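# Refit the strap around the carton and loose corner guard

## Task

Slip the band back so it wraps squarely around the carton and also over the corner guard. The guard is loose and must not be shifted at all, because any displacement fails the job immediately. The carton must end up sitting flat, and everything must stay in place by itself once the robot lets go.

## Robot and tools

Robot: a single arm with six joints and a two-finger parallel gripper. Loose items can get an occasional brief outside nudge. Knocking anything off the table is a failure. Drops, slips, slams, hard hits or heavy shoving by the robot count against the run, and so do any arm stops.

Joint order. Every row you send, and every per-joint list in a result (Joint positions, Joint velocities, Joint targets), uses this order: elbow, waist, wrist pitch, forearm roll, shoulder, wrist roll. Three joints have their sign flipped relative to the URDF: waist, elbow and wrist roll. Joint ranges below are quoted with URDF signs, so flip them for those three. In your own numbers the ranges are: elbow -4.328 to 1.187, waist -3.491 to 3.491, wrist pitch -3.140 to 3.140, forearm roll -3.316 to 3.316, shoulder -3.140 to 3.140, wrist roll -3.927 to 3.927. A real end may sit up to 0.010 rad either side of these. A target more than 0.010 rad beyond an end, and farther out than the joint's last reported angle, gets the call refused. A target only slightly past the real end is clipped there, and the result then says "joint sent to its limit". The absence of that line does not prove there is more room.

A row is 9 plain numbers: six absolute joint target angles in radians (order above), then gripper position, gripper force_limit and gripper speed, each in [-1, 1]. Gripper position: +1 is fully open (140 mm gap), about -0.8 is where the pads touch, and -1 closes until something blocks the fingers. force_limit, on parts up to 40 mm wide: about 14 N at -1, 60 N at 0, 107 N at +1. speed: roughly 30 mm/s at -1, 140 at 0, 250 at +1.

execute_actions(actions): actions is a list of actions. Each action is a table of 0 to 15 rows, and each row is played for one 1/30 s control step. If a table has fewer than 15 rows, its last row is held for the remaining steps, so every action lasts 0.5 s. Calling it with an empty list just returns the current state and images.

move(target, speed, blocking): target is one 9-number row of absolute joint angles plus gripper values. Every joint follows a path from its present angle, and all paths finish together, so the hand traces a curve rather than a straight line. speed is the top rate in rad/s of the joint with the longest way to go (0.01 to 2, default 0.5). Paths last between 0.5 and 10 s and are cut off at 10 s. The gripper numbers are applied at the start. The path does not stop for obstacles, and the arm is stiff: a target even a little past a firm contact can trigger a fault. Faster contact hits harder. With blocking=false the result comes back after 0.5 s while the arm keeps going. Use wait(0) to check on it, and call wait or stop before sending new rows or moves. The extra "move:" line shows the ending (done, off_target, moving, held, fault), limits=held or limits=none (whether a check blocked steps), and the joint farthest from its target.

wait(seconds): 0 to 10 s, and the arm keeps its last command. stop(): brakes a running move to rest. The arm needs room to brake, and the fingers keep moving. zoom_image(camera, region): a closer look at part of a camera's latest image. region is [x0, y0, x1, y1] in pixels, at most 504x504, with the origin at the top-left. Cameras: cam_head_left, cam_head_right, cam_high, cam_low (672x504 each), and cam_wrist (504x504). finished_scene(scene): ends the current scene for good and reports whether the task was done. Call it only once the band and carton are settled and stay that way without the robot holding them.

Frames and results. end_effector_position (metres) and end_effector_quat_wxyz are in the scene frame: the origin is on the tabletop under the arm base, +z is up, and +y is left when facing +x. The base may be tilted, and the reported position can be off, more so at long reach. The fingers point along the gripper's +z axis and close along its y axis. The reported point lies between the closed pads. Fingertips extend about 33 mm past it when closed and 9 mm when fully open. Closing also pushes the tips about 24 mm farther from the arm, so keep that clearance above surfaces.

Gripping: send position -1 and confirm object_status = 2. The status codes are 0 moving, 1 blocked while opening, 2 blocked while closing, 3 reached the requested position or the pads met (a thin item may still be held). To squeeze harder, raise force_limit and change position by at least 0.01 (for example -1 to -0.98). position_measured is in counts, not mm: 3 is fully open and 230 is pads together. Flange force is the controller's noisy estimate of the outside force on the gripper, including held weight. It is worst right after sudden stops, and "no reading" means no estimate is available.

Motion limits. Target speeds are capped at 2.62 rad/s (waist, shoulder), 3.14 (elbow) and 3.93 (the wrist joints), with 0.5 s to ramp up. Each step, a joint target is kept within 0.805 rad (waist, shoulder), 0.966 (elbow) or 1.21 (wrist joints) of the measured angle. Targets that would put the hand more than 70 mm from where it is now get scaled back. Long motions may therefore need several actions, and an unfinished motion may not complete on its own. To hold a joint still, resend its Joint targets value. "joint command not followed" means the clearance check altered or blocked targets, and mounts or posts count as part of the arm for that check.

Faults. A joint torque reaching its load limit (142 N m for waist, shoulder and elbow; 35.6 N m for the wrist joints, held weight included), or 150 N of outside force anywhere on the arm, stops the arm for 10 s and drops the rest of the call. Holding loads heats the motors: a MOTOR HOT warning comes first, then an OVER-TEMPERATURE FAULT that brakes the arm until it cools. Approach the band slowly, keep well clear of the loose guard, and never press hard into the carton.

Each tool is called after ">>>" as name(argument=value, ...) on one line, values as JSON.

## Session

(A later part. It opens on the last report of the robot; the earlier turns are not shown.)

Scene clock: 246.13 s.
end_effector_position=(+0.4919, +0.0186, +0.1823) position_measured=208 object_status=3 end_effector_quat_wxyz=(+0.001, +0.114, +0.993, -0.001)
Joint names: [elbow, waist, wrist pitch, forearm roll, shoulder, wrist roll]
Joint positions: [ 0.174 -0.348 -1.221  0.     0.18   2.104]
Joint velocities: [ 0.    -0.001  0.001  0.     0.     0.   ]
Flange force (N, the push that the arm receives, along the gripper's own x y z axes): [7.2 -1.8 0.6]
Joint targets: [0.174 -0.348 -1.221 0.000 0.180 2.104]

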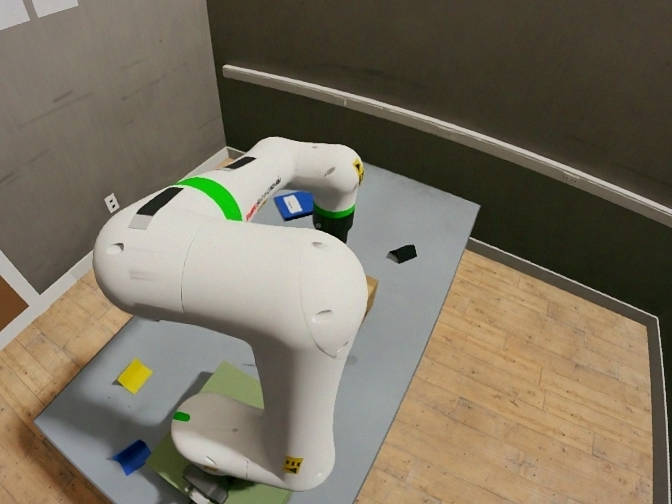

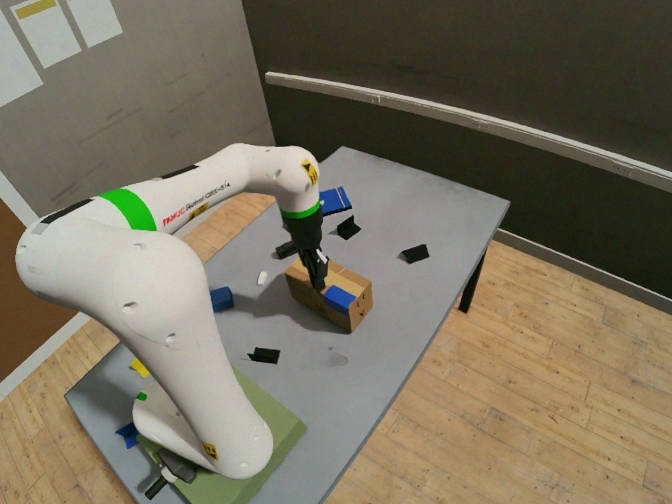

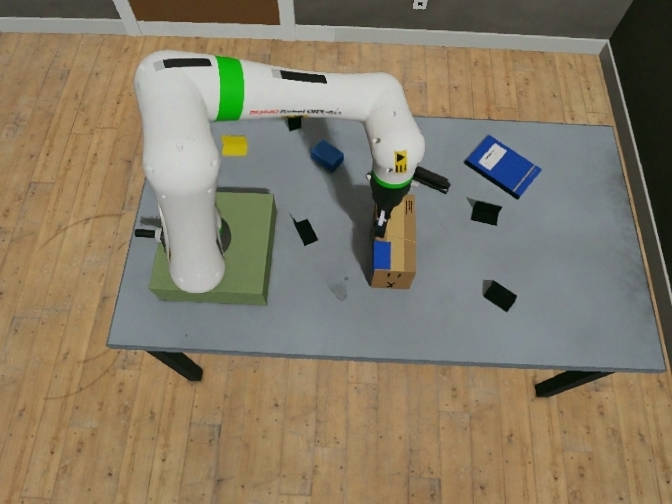

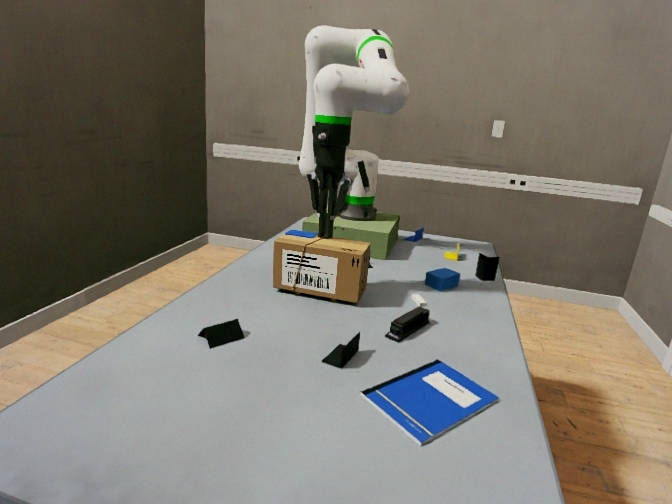

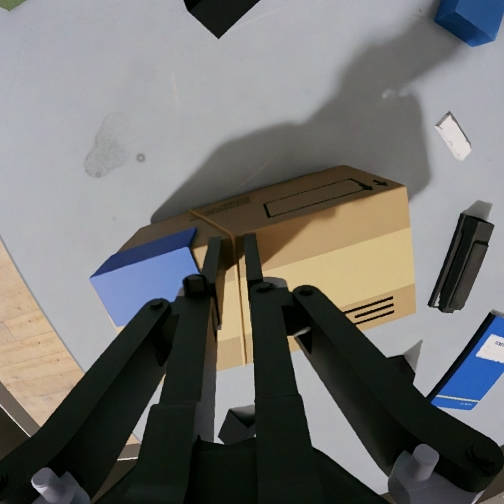

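>>> execute_actions(actions=[[[0.17514,-0.34820,-1.21939,0,0.18007,2.10440,-0.62,-0.7,-1]]])

Scene clock: 251.53 s.
end_effector_position=(+0.4919, +0.0186, +0.1817) position_measured=208 object_status=3 end_effector_quat_wxyz=(+0.001, +0.114, +0.993, -0.001)
Joint names: [elbow, waist, wrist pitch, forearm roll, shoulder, wrist roll]
Joint positions: [ 0.175 -0.348 -1.219 -0.     0.18   2.104]
Joint velocities: [-0.     0.     0.001 -0.     0.    -0.   ]
Flange force (N, the push that the arm receives, along the gripper's own x y z axes): [3.5 -0.3 -0.7]
Joint targets: [0.175 -0.348 -1.219 0.000 0.180 2.104]

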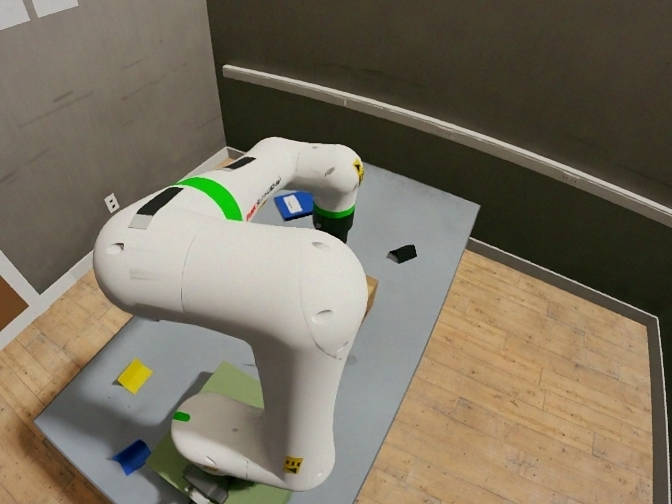

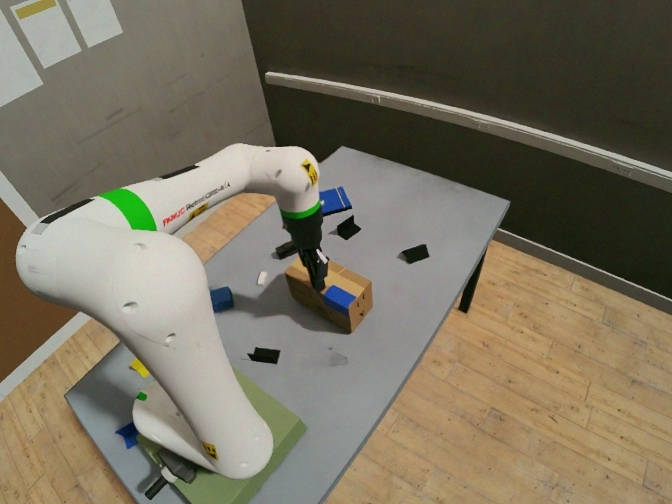

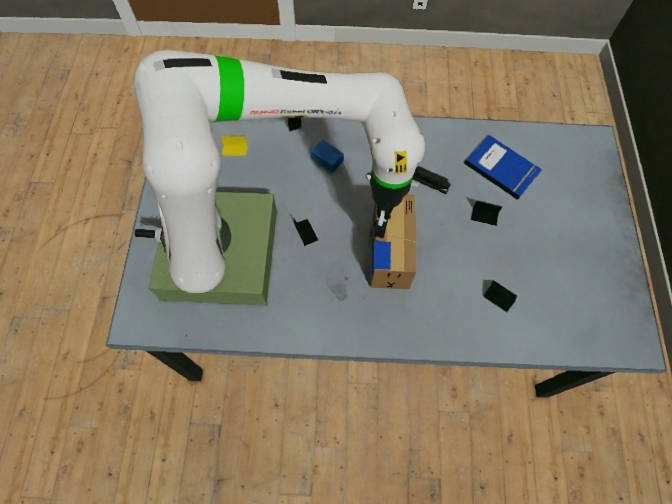

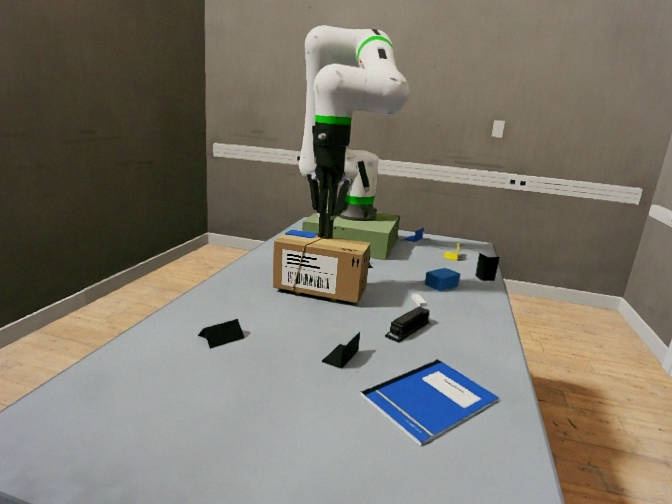

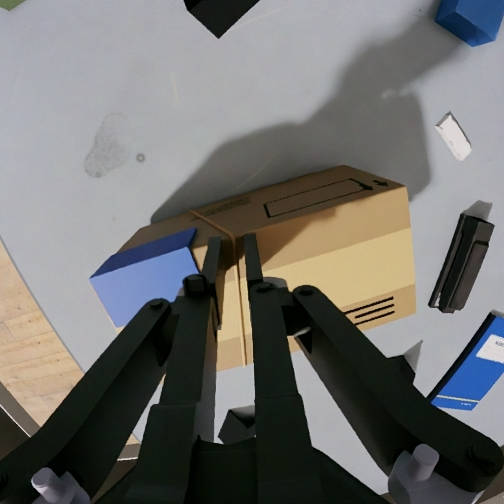

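>>> zoom_image(camera="cam_wrist", region=[205, 225, 265, 285])

Region (205, 225, 265, 285) of cam_wrist's 504x504 image, scaled by 8.400, with more detail than that image has.

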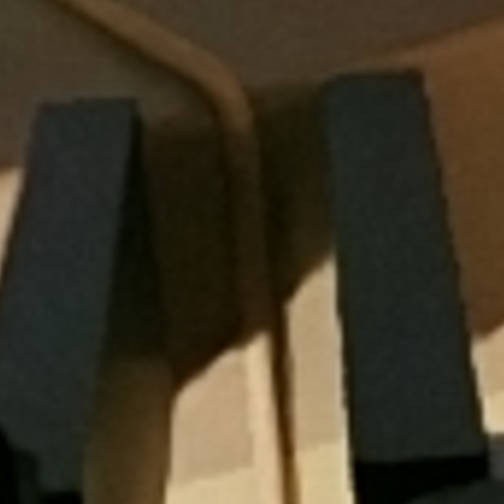

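>>> execute_actions(actions=[[[0.17573,-0.34820,-1.21846,0,0.18041,2.10440,-0.62,-0.7,-1]]])

Scene clock: 257.17 s.
end_effector_position=(+0.4919, +0.0186, +0.1813) position_measured=208 object_status=3 end_effector_quat_wxyz=(+0.001, +0.114, +0.993, -0.001)
Joint names: [elbow, waist, wrist pitch, forearm roll, shoulder, wrist roll]
Joint positions: [ 0.176 -0.348 -1.218  0.     0.18   2.104]
Joint velocities: [ 0.     0.    -0.001 -0.     0.001  0.   ]
Flange force (N, the push that the arm receives, along the gripper's own x y z axes): [3.7 -0.2 -0.4]
Joint targets: [0.176 -0.348 -1.218 0.000 0.180 2.104]

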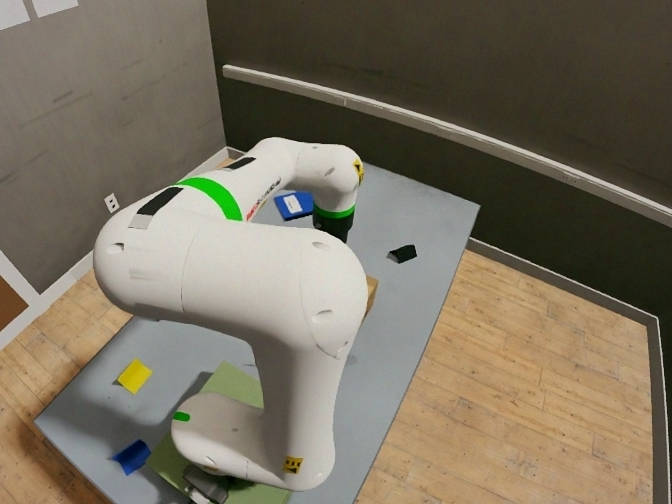

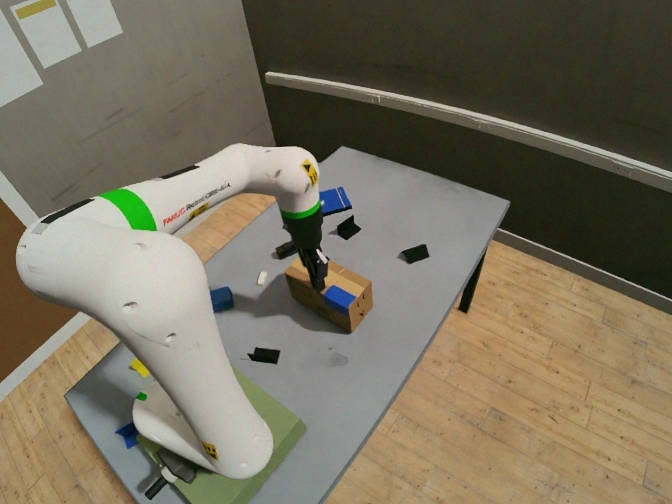

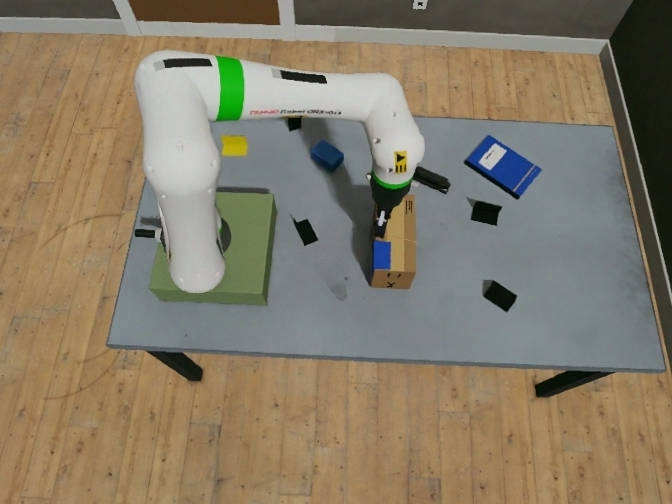

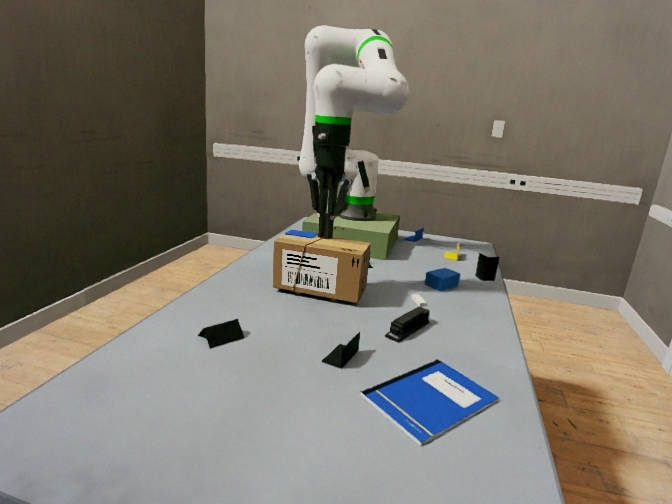

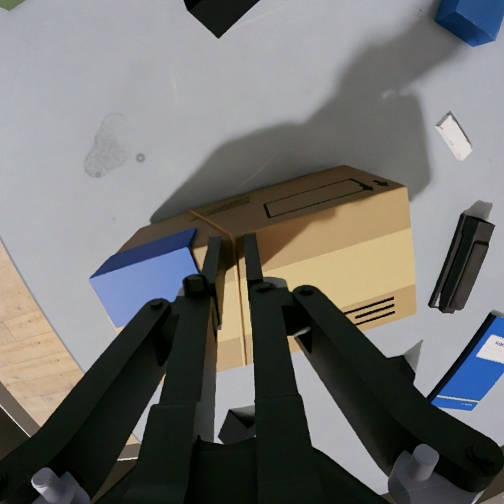

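>>> execute_actions(actions=[[[0.17632,-0.34820,-1.21753,0,0.18075,2.10440,-0.62,-0.7,-1]]])

Scene clock: 259.90 s.
end_effector_position=(+0.4919, +0.0186, +0.1810) position_measured=208 object_status=3 end_effector_quat_wxyz=(+0.001, +0.114, +0.993, -0.001)
Joint names: [elbow, waist, wrist pitch, forearm roll, shoulder, wrist roll]
Joint positions: [ 0.176 -0.348 -1.218 -0.     0.181  2.104]
Joint velocities: [ 0.    -0.001  0.001  0.     0.     0.   ]
Flange force (N, the push that the arm receives, along the gripper's own x y z axes): [8.8 1.0 -21.4]
Joint targets: [0.176 -0.348 -1.218 0.000 0.181 2.104]

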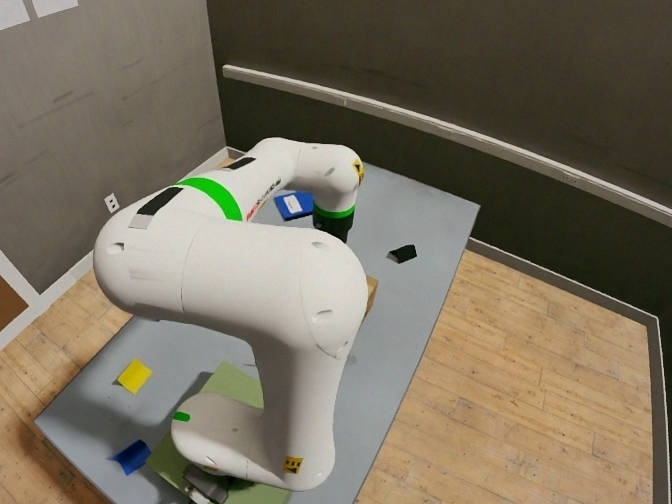

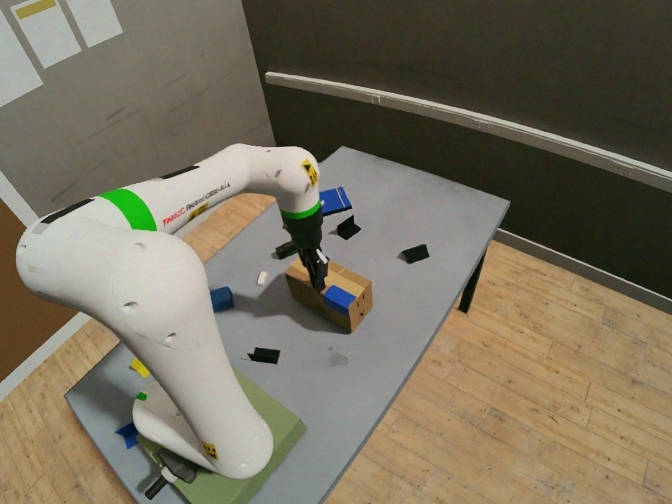

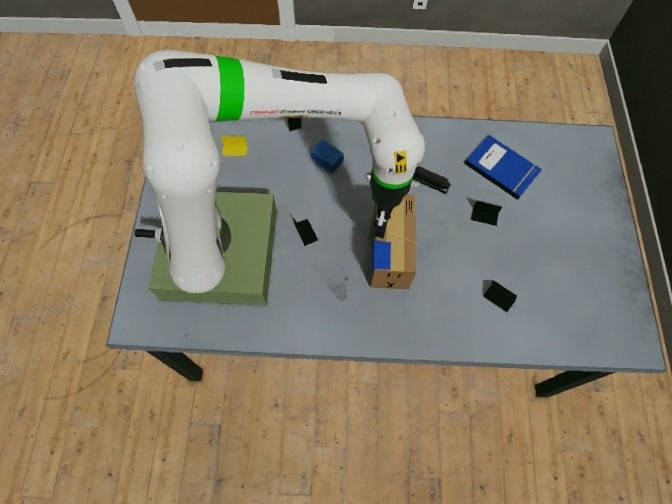

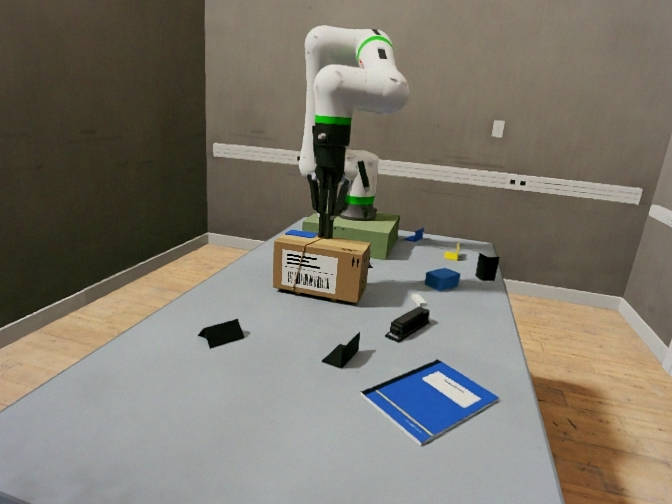

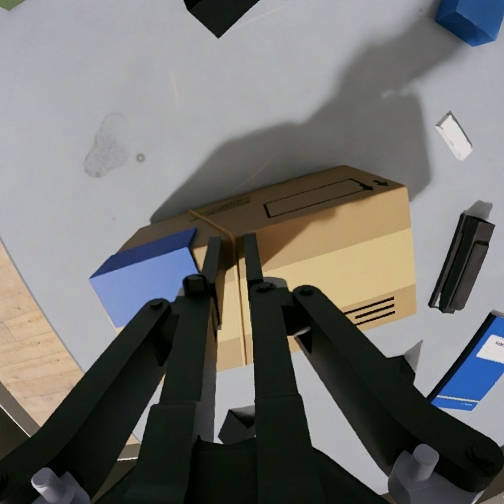

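Contact at ≈0.1813. Back off to ≈0.1816 and close.

>>> execute_actions(actions=[[[0.17529,-0.34820,-1.21915,0,0.18016,2.10440,-0.62,-0.7,-1],[0.17529,-0.34820,-1.21915,0,0.18016,2.10440,-0.62,-0.7,-1],[0.17529,-0.34820,-1.21915,0,0.18016,2.10440,-0.62,-0.7,-1],[0.17529,-0.34820,-1.21915,0,0.18016,2.10440,-0.62,-0.7,-1],[0.17529,-0.34820,-1.21915,0,0.18016,2.10440,-0.62,-0.7,-1],[0.17529,-0.34820,-1.21915,0,0.18016,2.10440,-0.62,-0.7,-1],[0.17529,-0.34820,-1.21915,0,0.18016,2.10440,-1,-0.7,-1]],[[0.17529,-0.34820,-1.21915,0,0.18016,2.10440,-1,-0.7,-1]]])

Scene clock: 270.53 s.
end_effector_position=(+0.4919, +0.0186, +0.1816) position_measured=230 object_status=3 end_effector_quat_wxyz=(+0.001, +0.114, +0.993, -0.001)
Joint names: [elbow, waist, wrist pitch, forearm roll, shoulder, wrist roll]
Joint positions: [ 0.175 -0.348 -1.219 -0.     0.18   2.104]
Joint velocities: [-0. -0.  0. -0. -0. -0.]
Flange force (N, the push that the arm receives, along the gripper's own x y z axes): [5.5 -1.7 1.0]
Flange force at the end of the 1st action (N, along the gripper's axes at the end of the call): [2.5 -0.8 -1.5]
Joint targets: [0.175 -0.348 -1.219 0.000 0.180 2.104]

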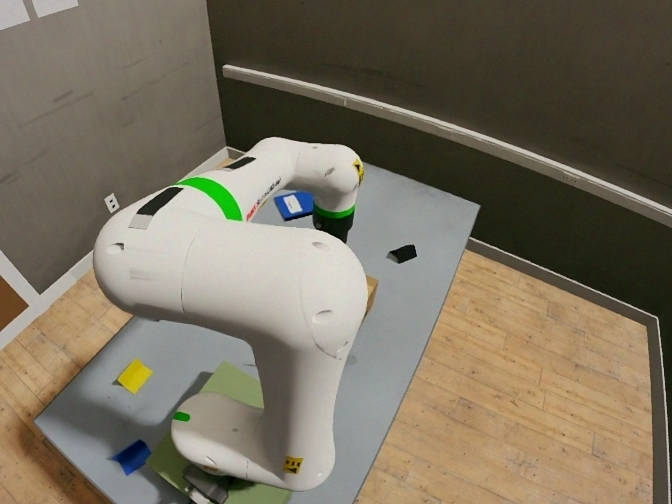

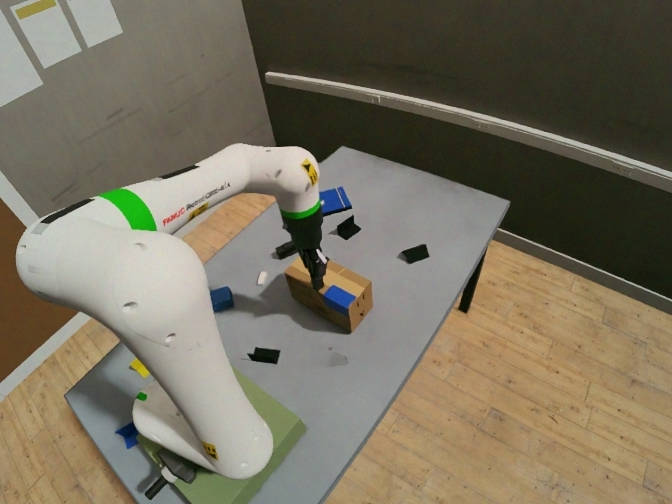

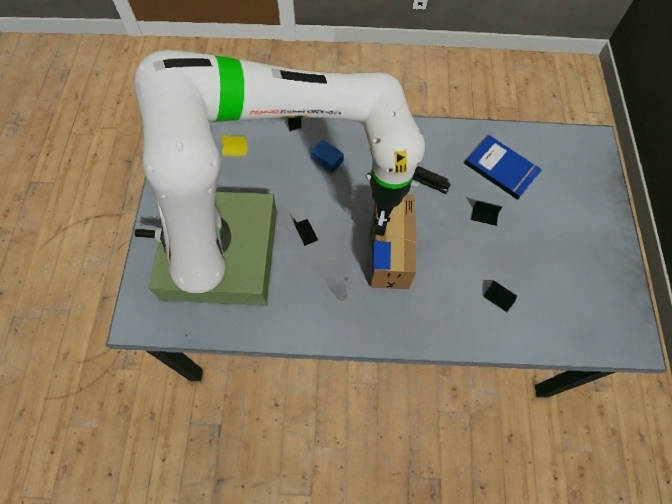

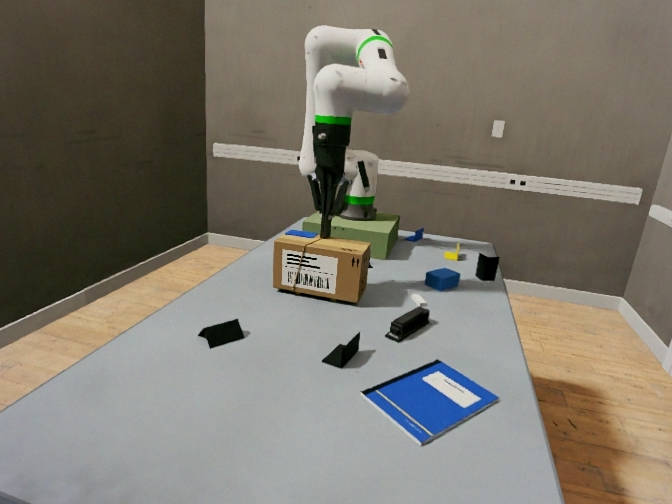

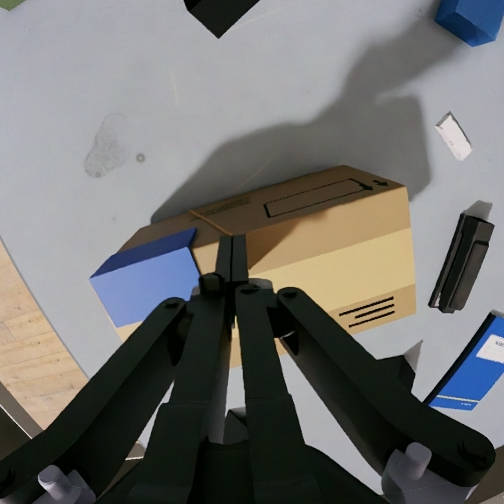

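>>> move(target=[0.19822,-0.36003,-1.25483,0,0.12155,2.11622,-1,-0.7,-1], speed=0.06)

>>> zoom_image(camera="cam_low", region=[262, 200, 382, 310])

>>> zoom_image(camera="cam_head_right", region=[280, 245, 385, 340])

Scene clock: 322.80 s.
end_effector_position=(+0.4738, +0.0186, +0.1996) position_measured=230 object_status=3 end_effector_quat_wxyz=(+0.001, +0.114, +0.993, -0.001)
Joint names: [elbow, waist, wrist pitch, forearm roll, shoulder, wrist roll]
Joint positions: [ 0.198 -0.36  -1.255 -0.     0.122  2.116]
Joint velocities: [ 0.     0.    -0.    -0.    -0.001 -0.   ]
Flange force (N, the push that the arm receives, along the gripper's own x y z axes): [-3.3 -0.5 3.4]
Joint targets: [0.198 -0.360 -1.255 0.000 0.122 2.116]
move: done; limits=none; farthest joint: the waist, 0.000 radians from its target (0.012 radians at the start)

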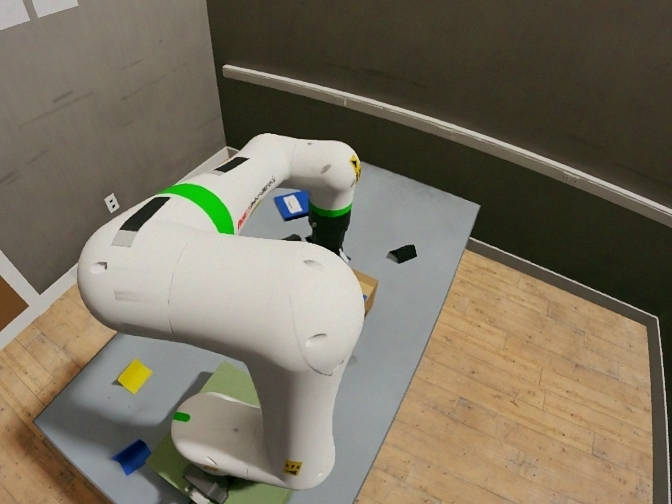

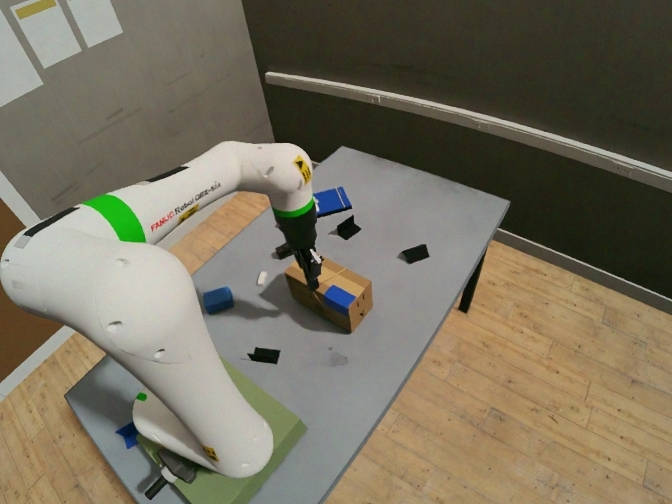

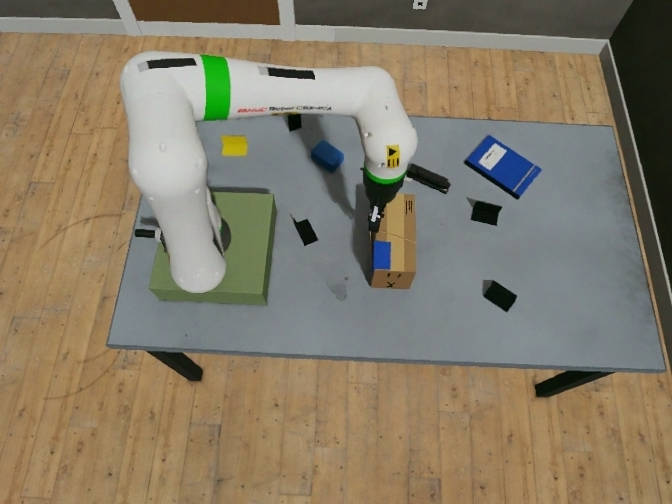

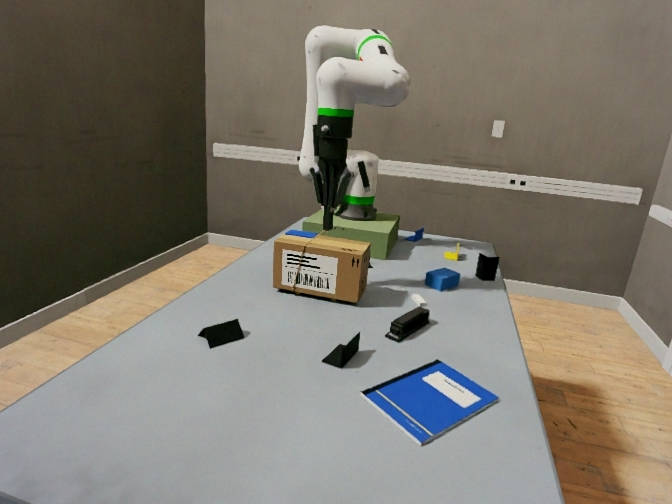

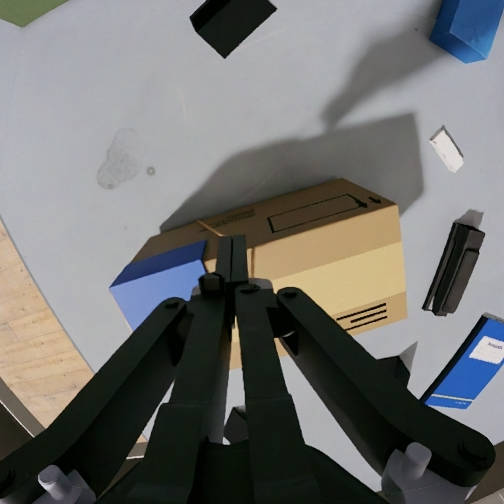

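Region (262, 200, 382, 310) of cam_low's 672x504 image, scaled by 4.200, with more detail than that image has; it fills the top 462 rows of this view, and the rest is white.

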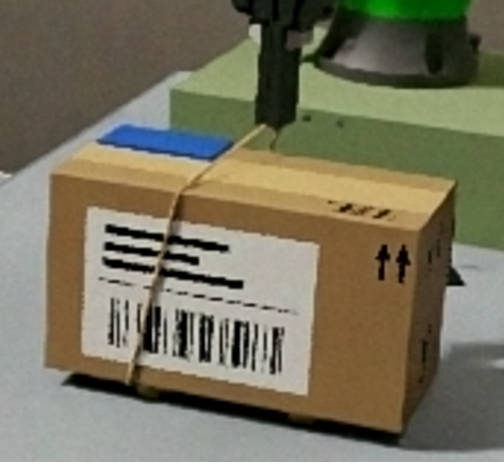

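Region (280, 245, 385, 340) of cam_head_right's 672x504 image, scaled by 4.800, with more detail than that image has; it fills the top 456 rows of this view, and the rest is white.

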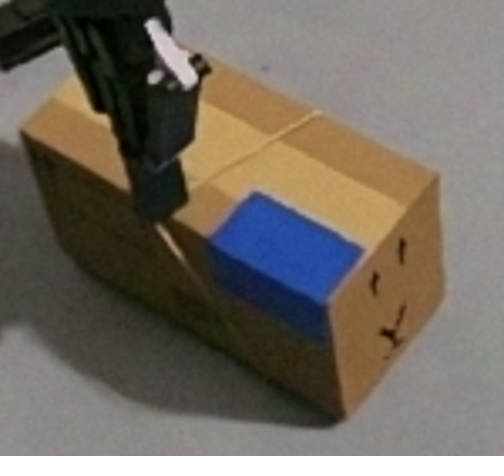

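>>> zoom_image(camera="cam_wrist", region=[180, 200, 290, 300])

Region (180, 200, 290, 300) of cam_wrist's 504x504 image, scaled by 4.582, with more detail than that image has; it fills the top 458 rows of this view, and the rest is white.

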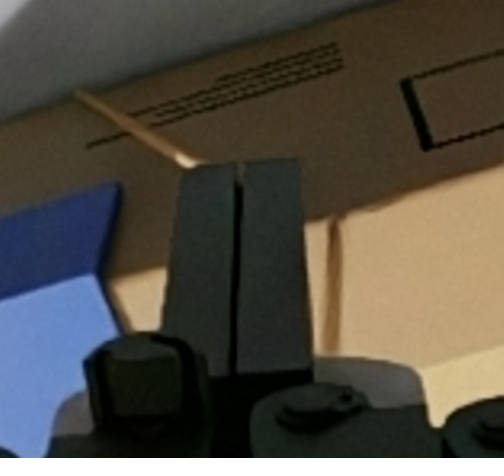

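>>> move(target=[0.19955,-0.18361,-1.25470,0,0.12035,1.58180,-1,-0.7,-1], speed=0.28)

>>> zoom_image(camera="cam_low", region=[262, 200, 382, 310])

>>> zoom_image(camera="cam_head_right", region=[280, 245, 385, 340])

Scene clock: 357.47 s.
end_effector_position=(+0.4692, -0.0650, +0.1997) position_measured=230 object_status=3 end_effector_quat_wxyz=(+0.001, -0.065, +0.998, -0.001)
Joint names: [elbow, waist, wrist pitch, forearm roll, shoulder, wrist roll]
Joint positions: [ 0.2   -0.184 -1.255  0.     0.12   1.582]
Joint velocities: [-0. -0. -0. -0. -0. -0.]
Flange force (N, the push that the arm receives, along the gripper's own x y z axes): [-0.7 0.7 3.3]
Joint targets: [0.200 -0.184 -1.255 0.000 0.120 1.582]
move: done; limits=none; farthest joint: the waist, 0.000 radians from its target (0.176 radians at the start)

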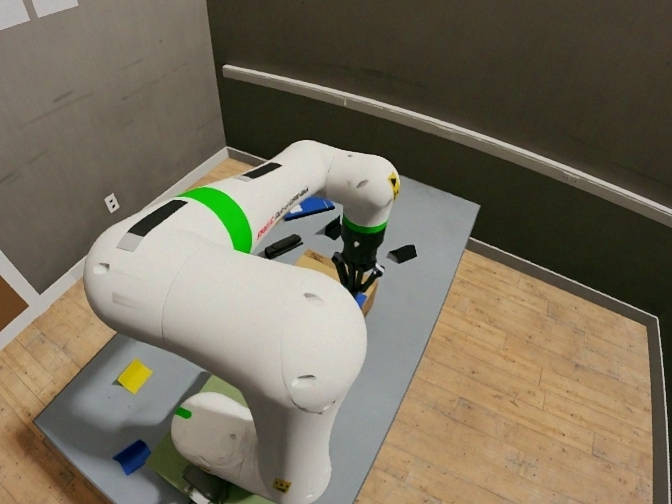

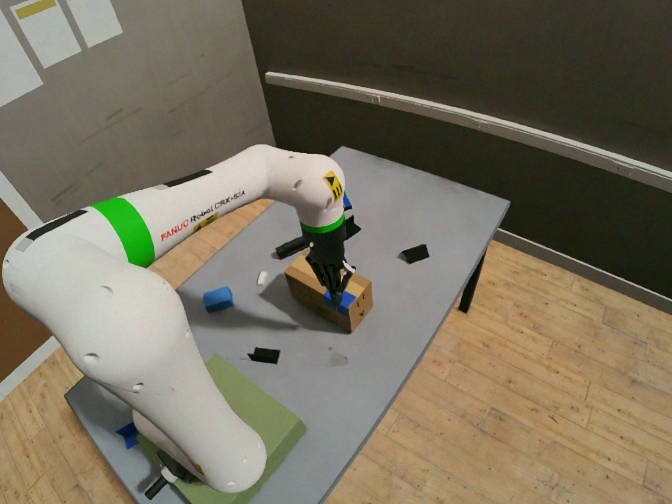

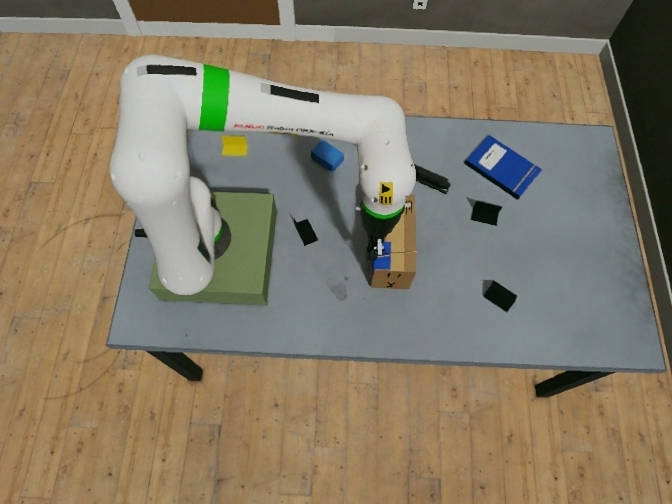

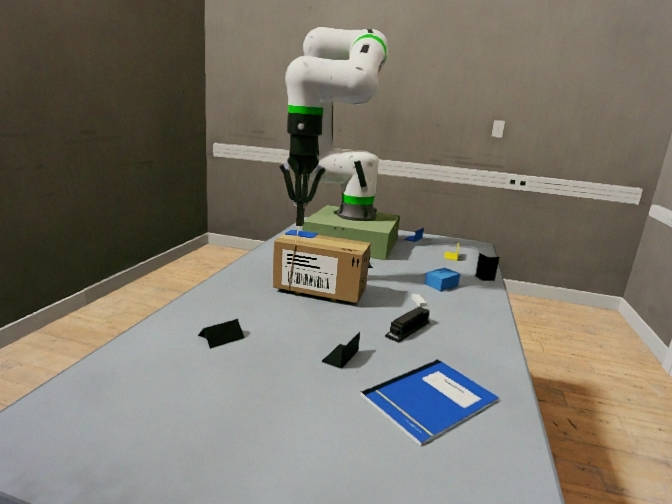

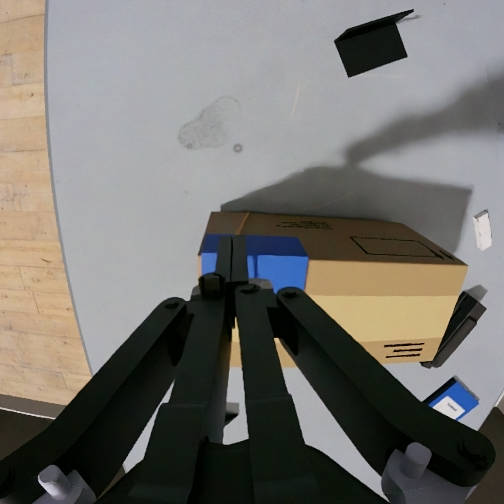

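Region (262, 200, 382, 310) of cam_low's 672x504 image, scaled by 4.200, with more detail than that image has; it fills the top 462 rows of this view, and the rest is white.

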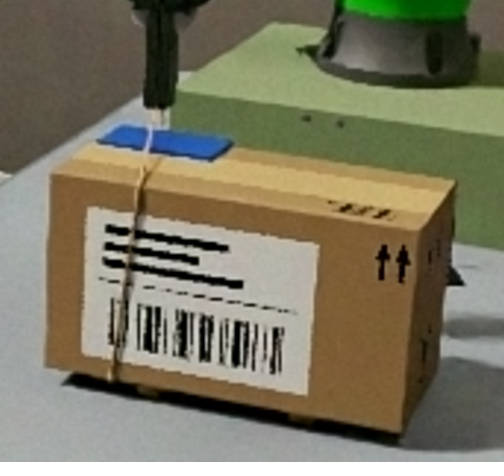

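Region (280, 245, 385, 340) of cam_head_right's 672x504 image, scaled by 4.800, with more detail than that image has; it fills the top 456 rows of this view, and the rest is white.

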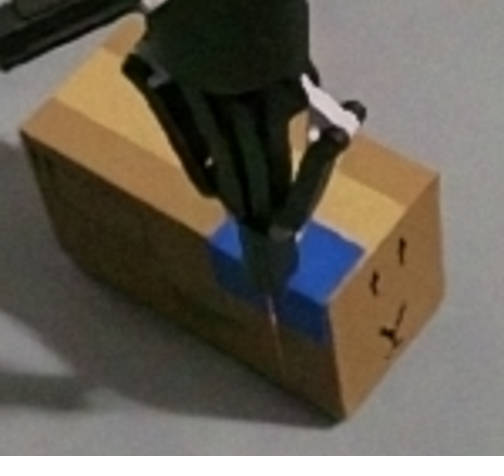

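>>> zoom_image(camera="cam_wrist", region=[185, 195, 325, 305])

Region (185, 195, 325, 305) of cam_wrist's 504x504 image, scaled by 3.600, with more detail than that image has; it fills the top 396 rows of this view, and the rest is white.

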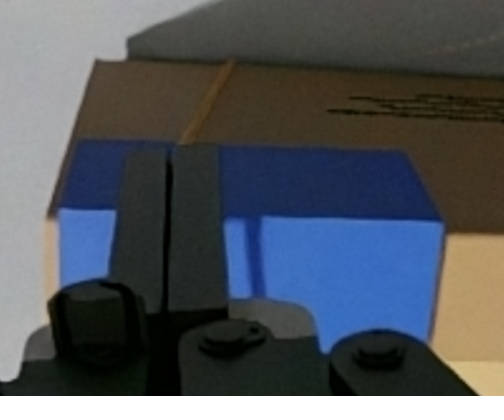

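>>> move(target=[0.19463,-0.15127,-1.25525,0,0.12472,1.46946,-1,-0.7,-1], speed=0.2)

>>> zoom_image(camera="cam_low", region=[262, 200, 382, 310])

>>> zoom_image(camera="cam_wrist", region=[195, 195, 335, 305])

Scene clock: 414.27 s.
end_effector_position=(+0.4687, -0.0799, +0.1997) position_measured=230 object_status=3 end_effector_quat_wxyz=(+0.001, -0.104, +0.995, -0.001)
Joint names: [elbow, waist, wrist pitch, forearm roll, shoulder, wrist roll]
Joint positions: [ 0.195 -0.151 -1.255 -0.     0.125  1.469]
Joint velocities: [ 0.     0.001  0.     0.    -0.    -0.   ]
Flange force (N, the push that the arm receives, along the gripper's own x y z axes): [-2.0 2.4 2.5]
Joint targets: [0.195 -0.151 -1.255 0.000 0.125 1.469]
move: done; limits=none; farthest joint: the waist, 0.000 radians from its target (0.032 radians at the start)

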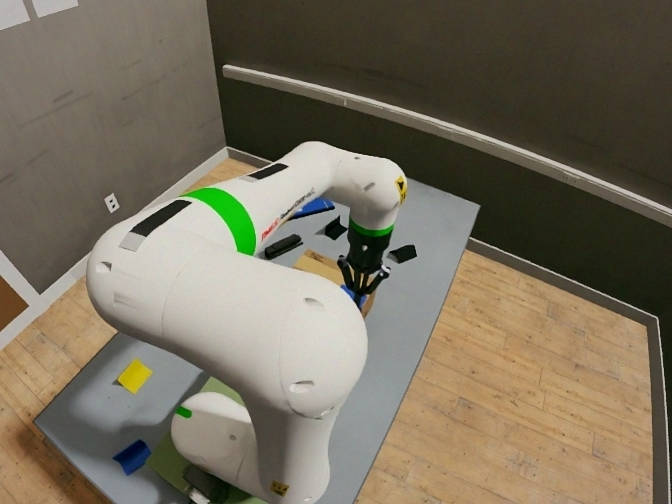

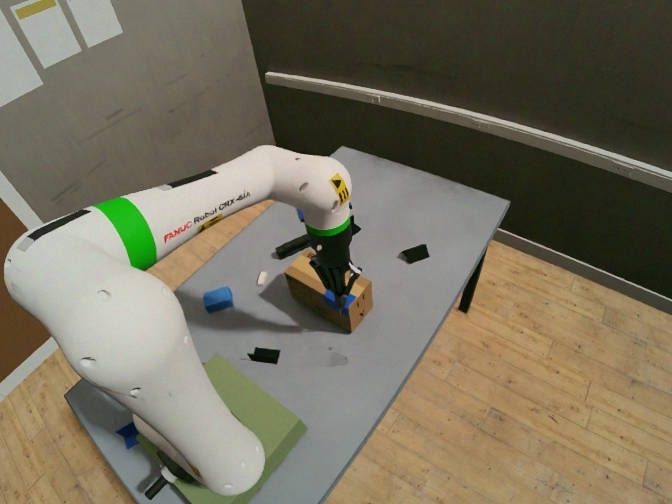

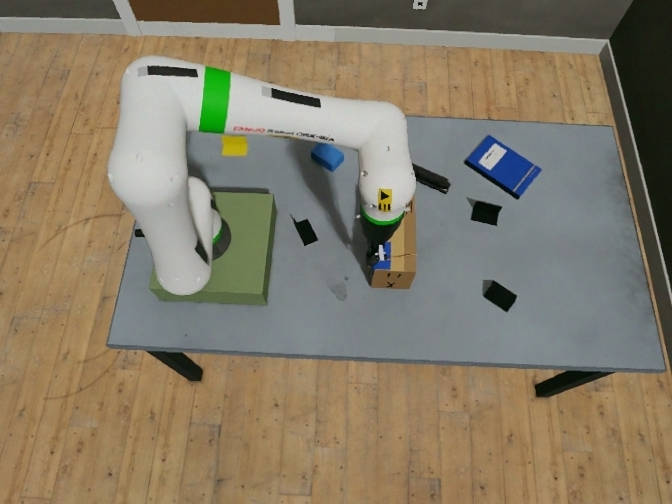

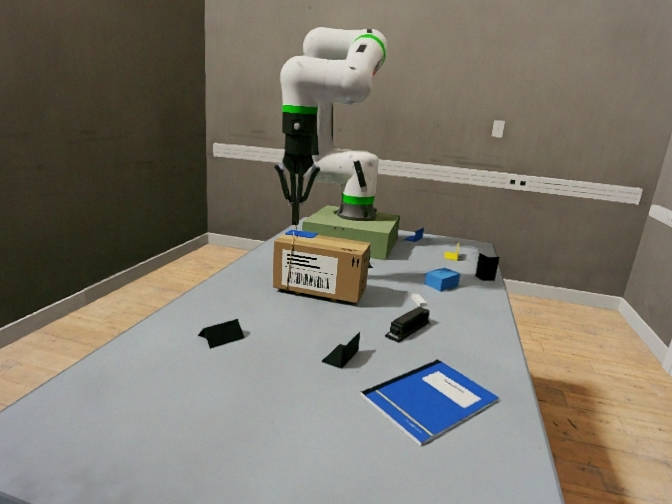

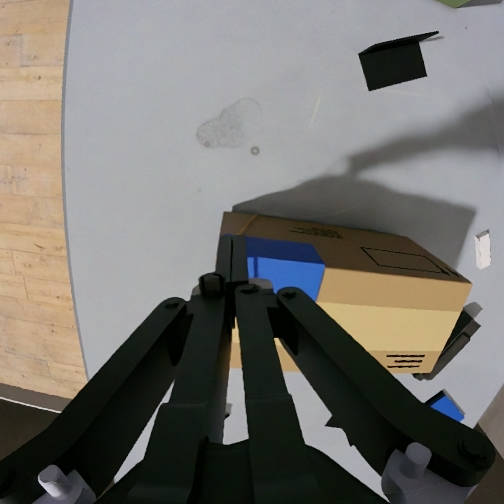

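Region (262, 200, 382, 310) of cam_low's 672x504 image, scaled by 4.200, with more detail than that image has; it fills the top 462 rows of this view, and the rest is white.

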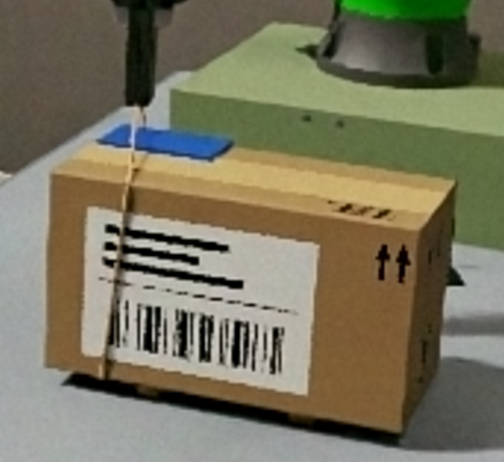

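Region (195, 195, 335, 305) of cam_wrist's 504x504 image, scaled by 3.600, with more detail than that image has; it fills the top 396 rows of this view, and the rest is white.

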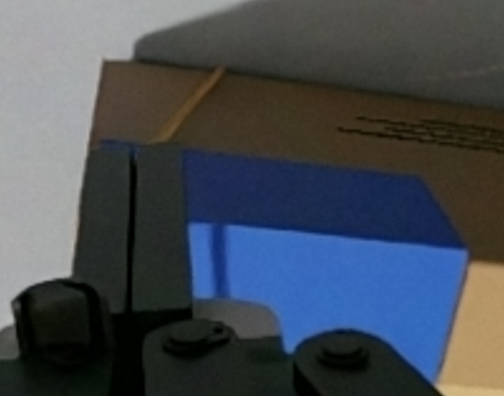

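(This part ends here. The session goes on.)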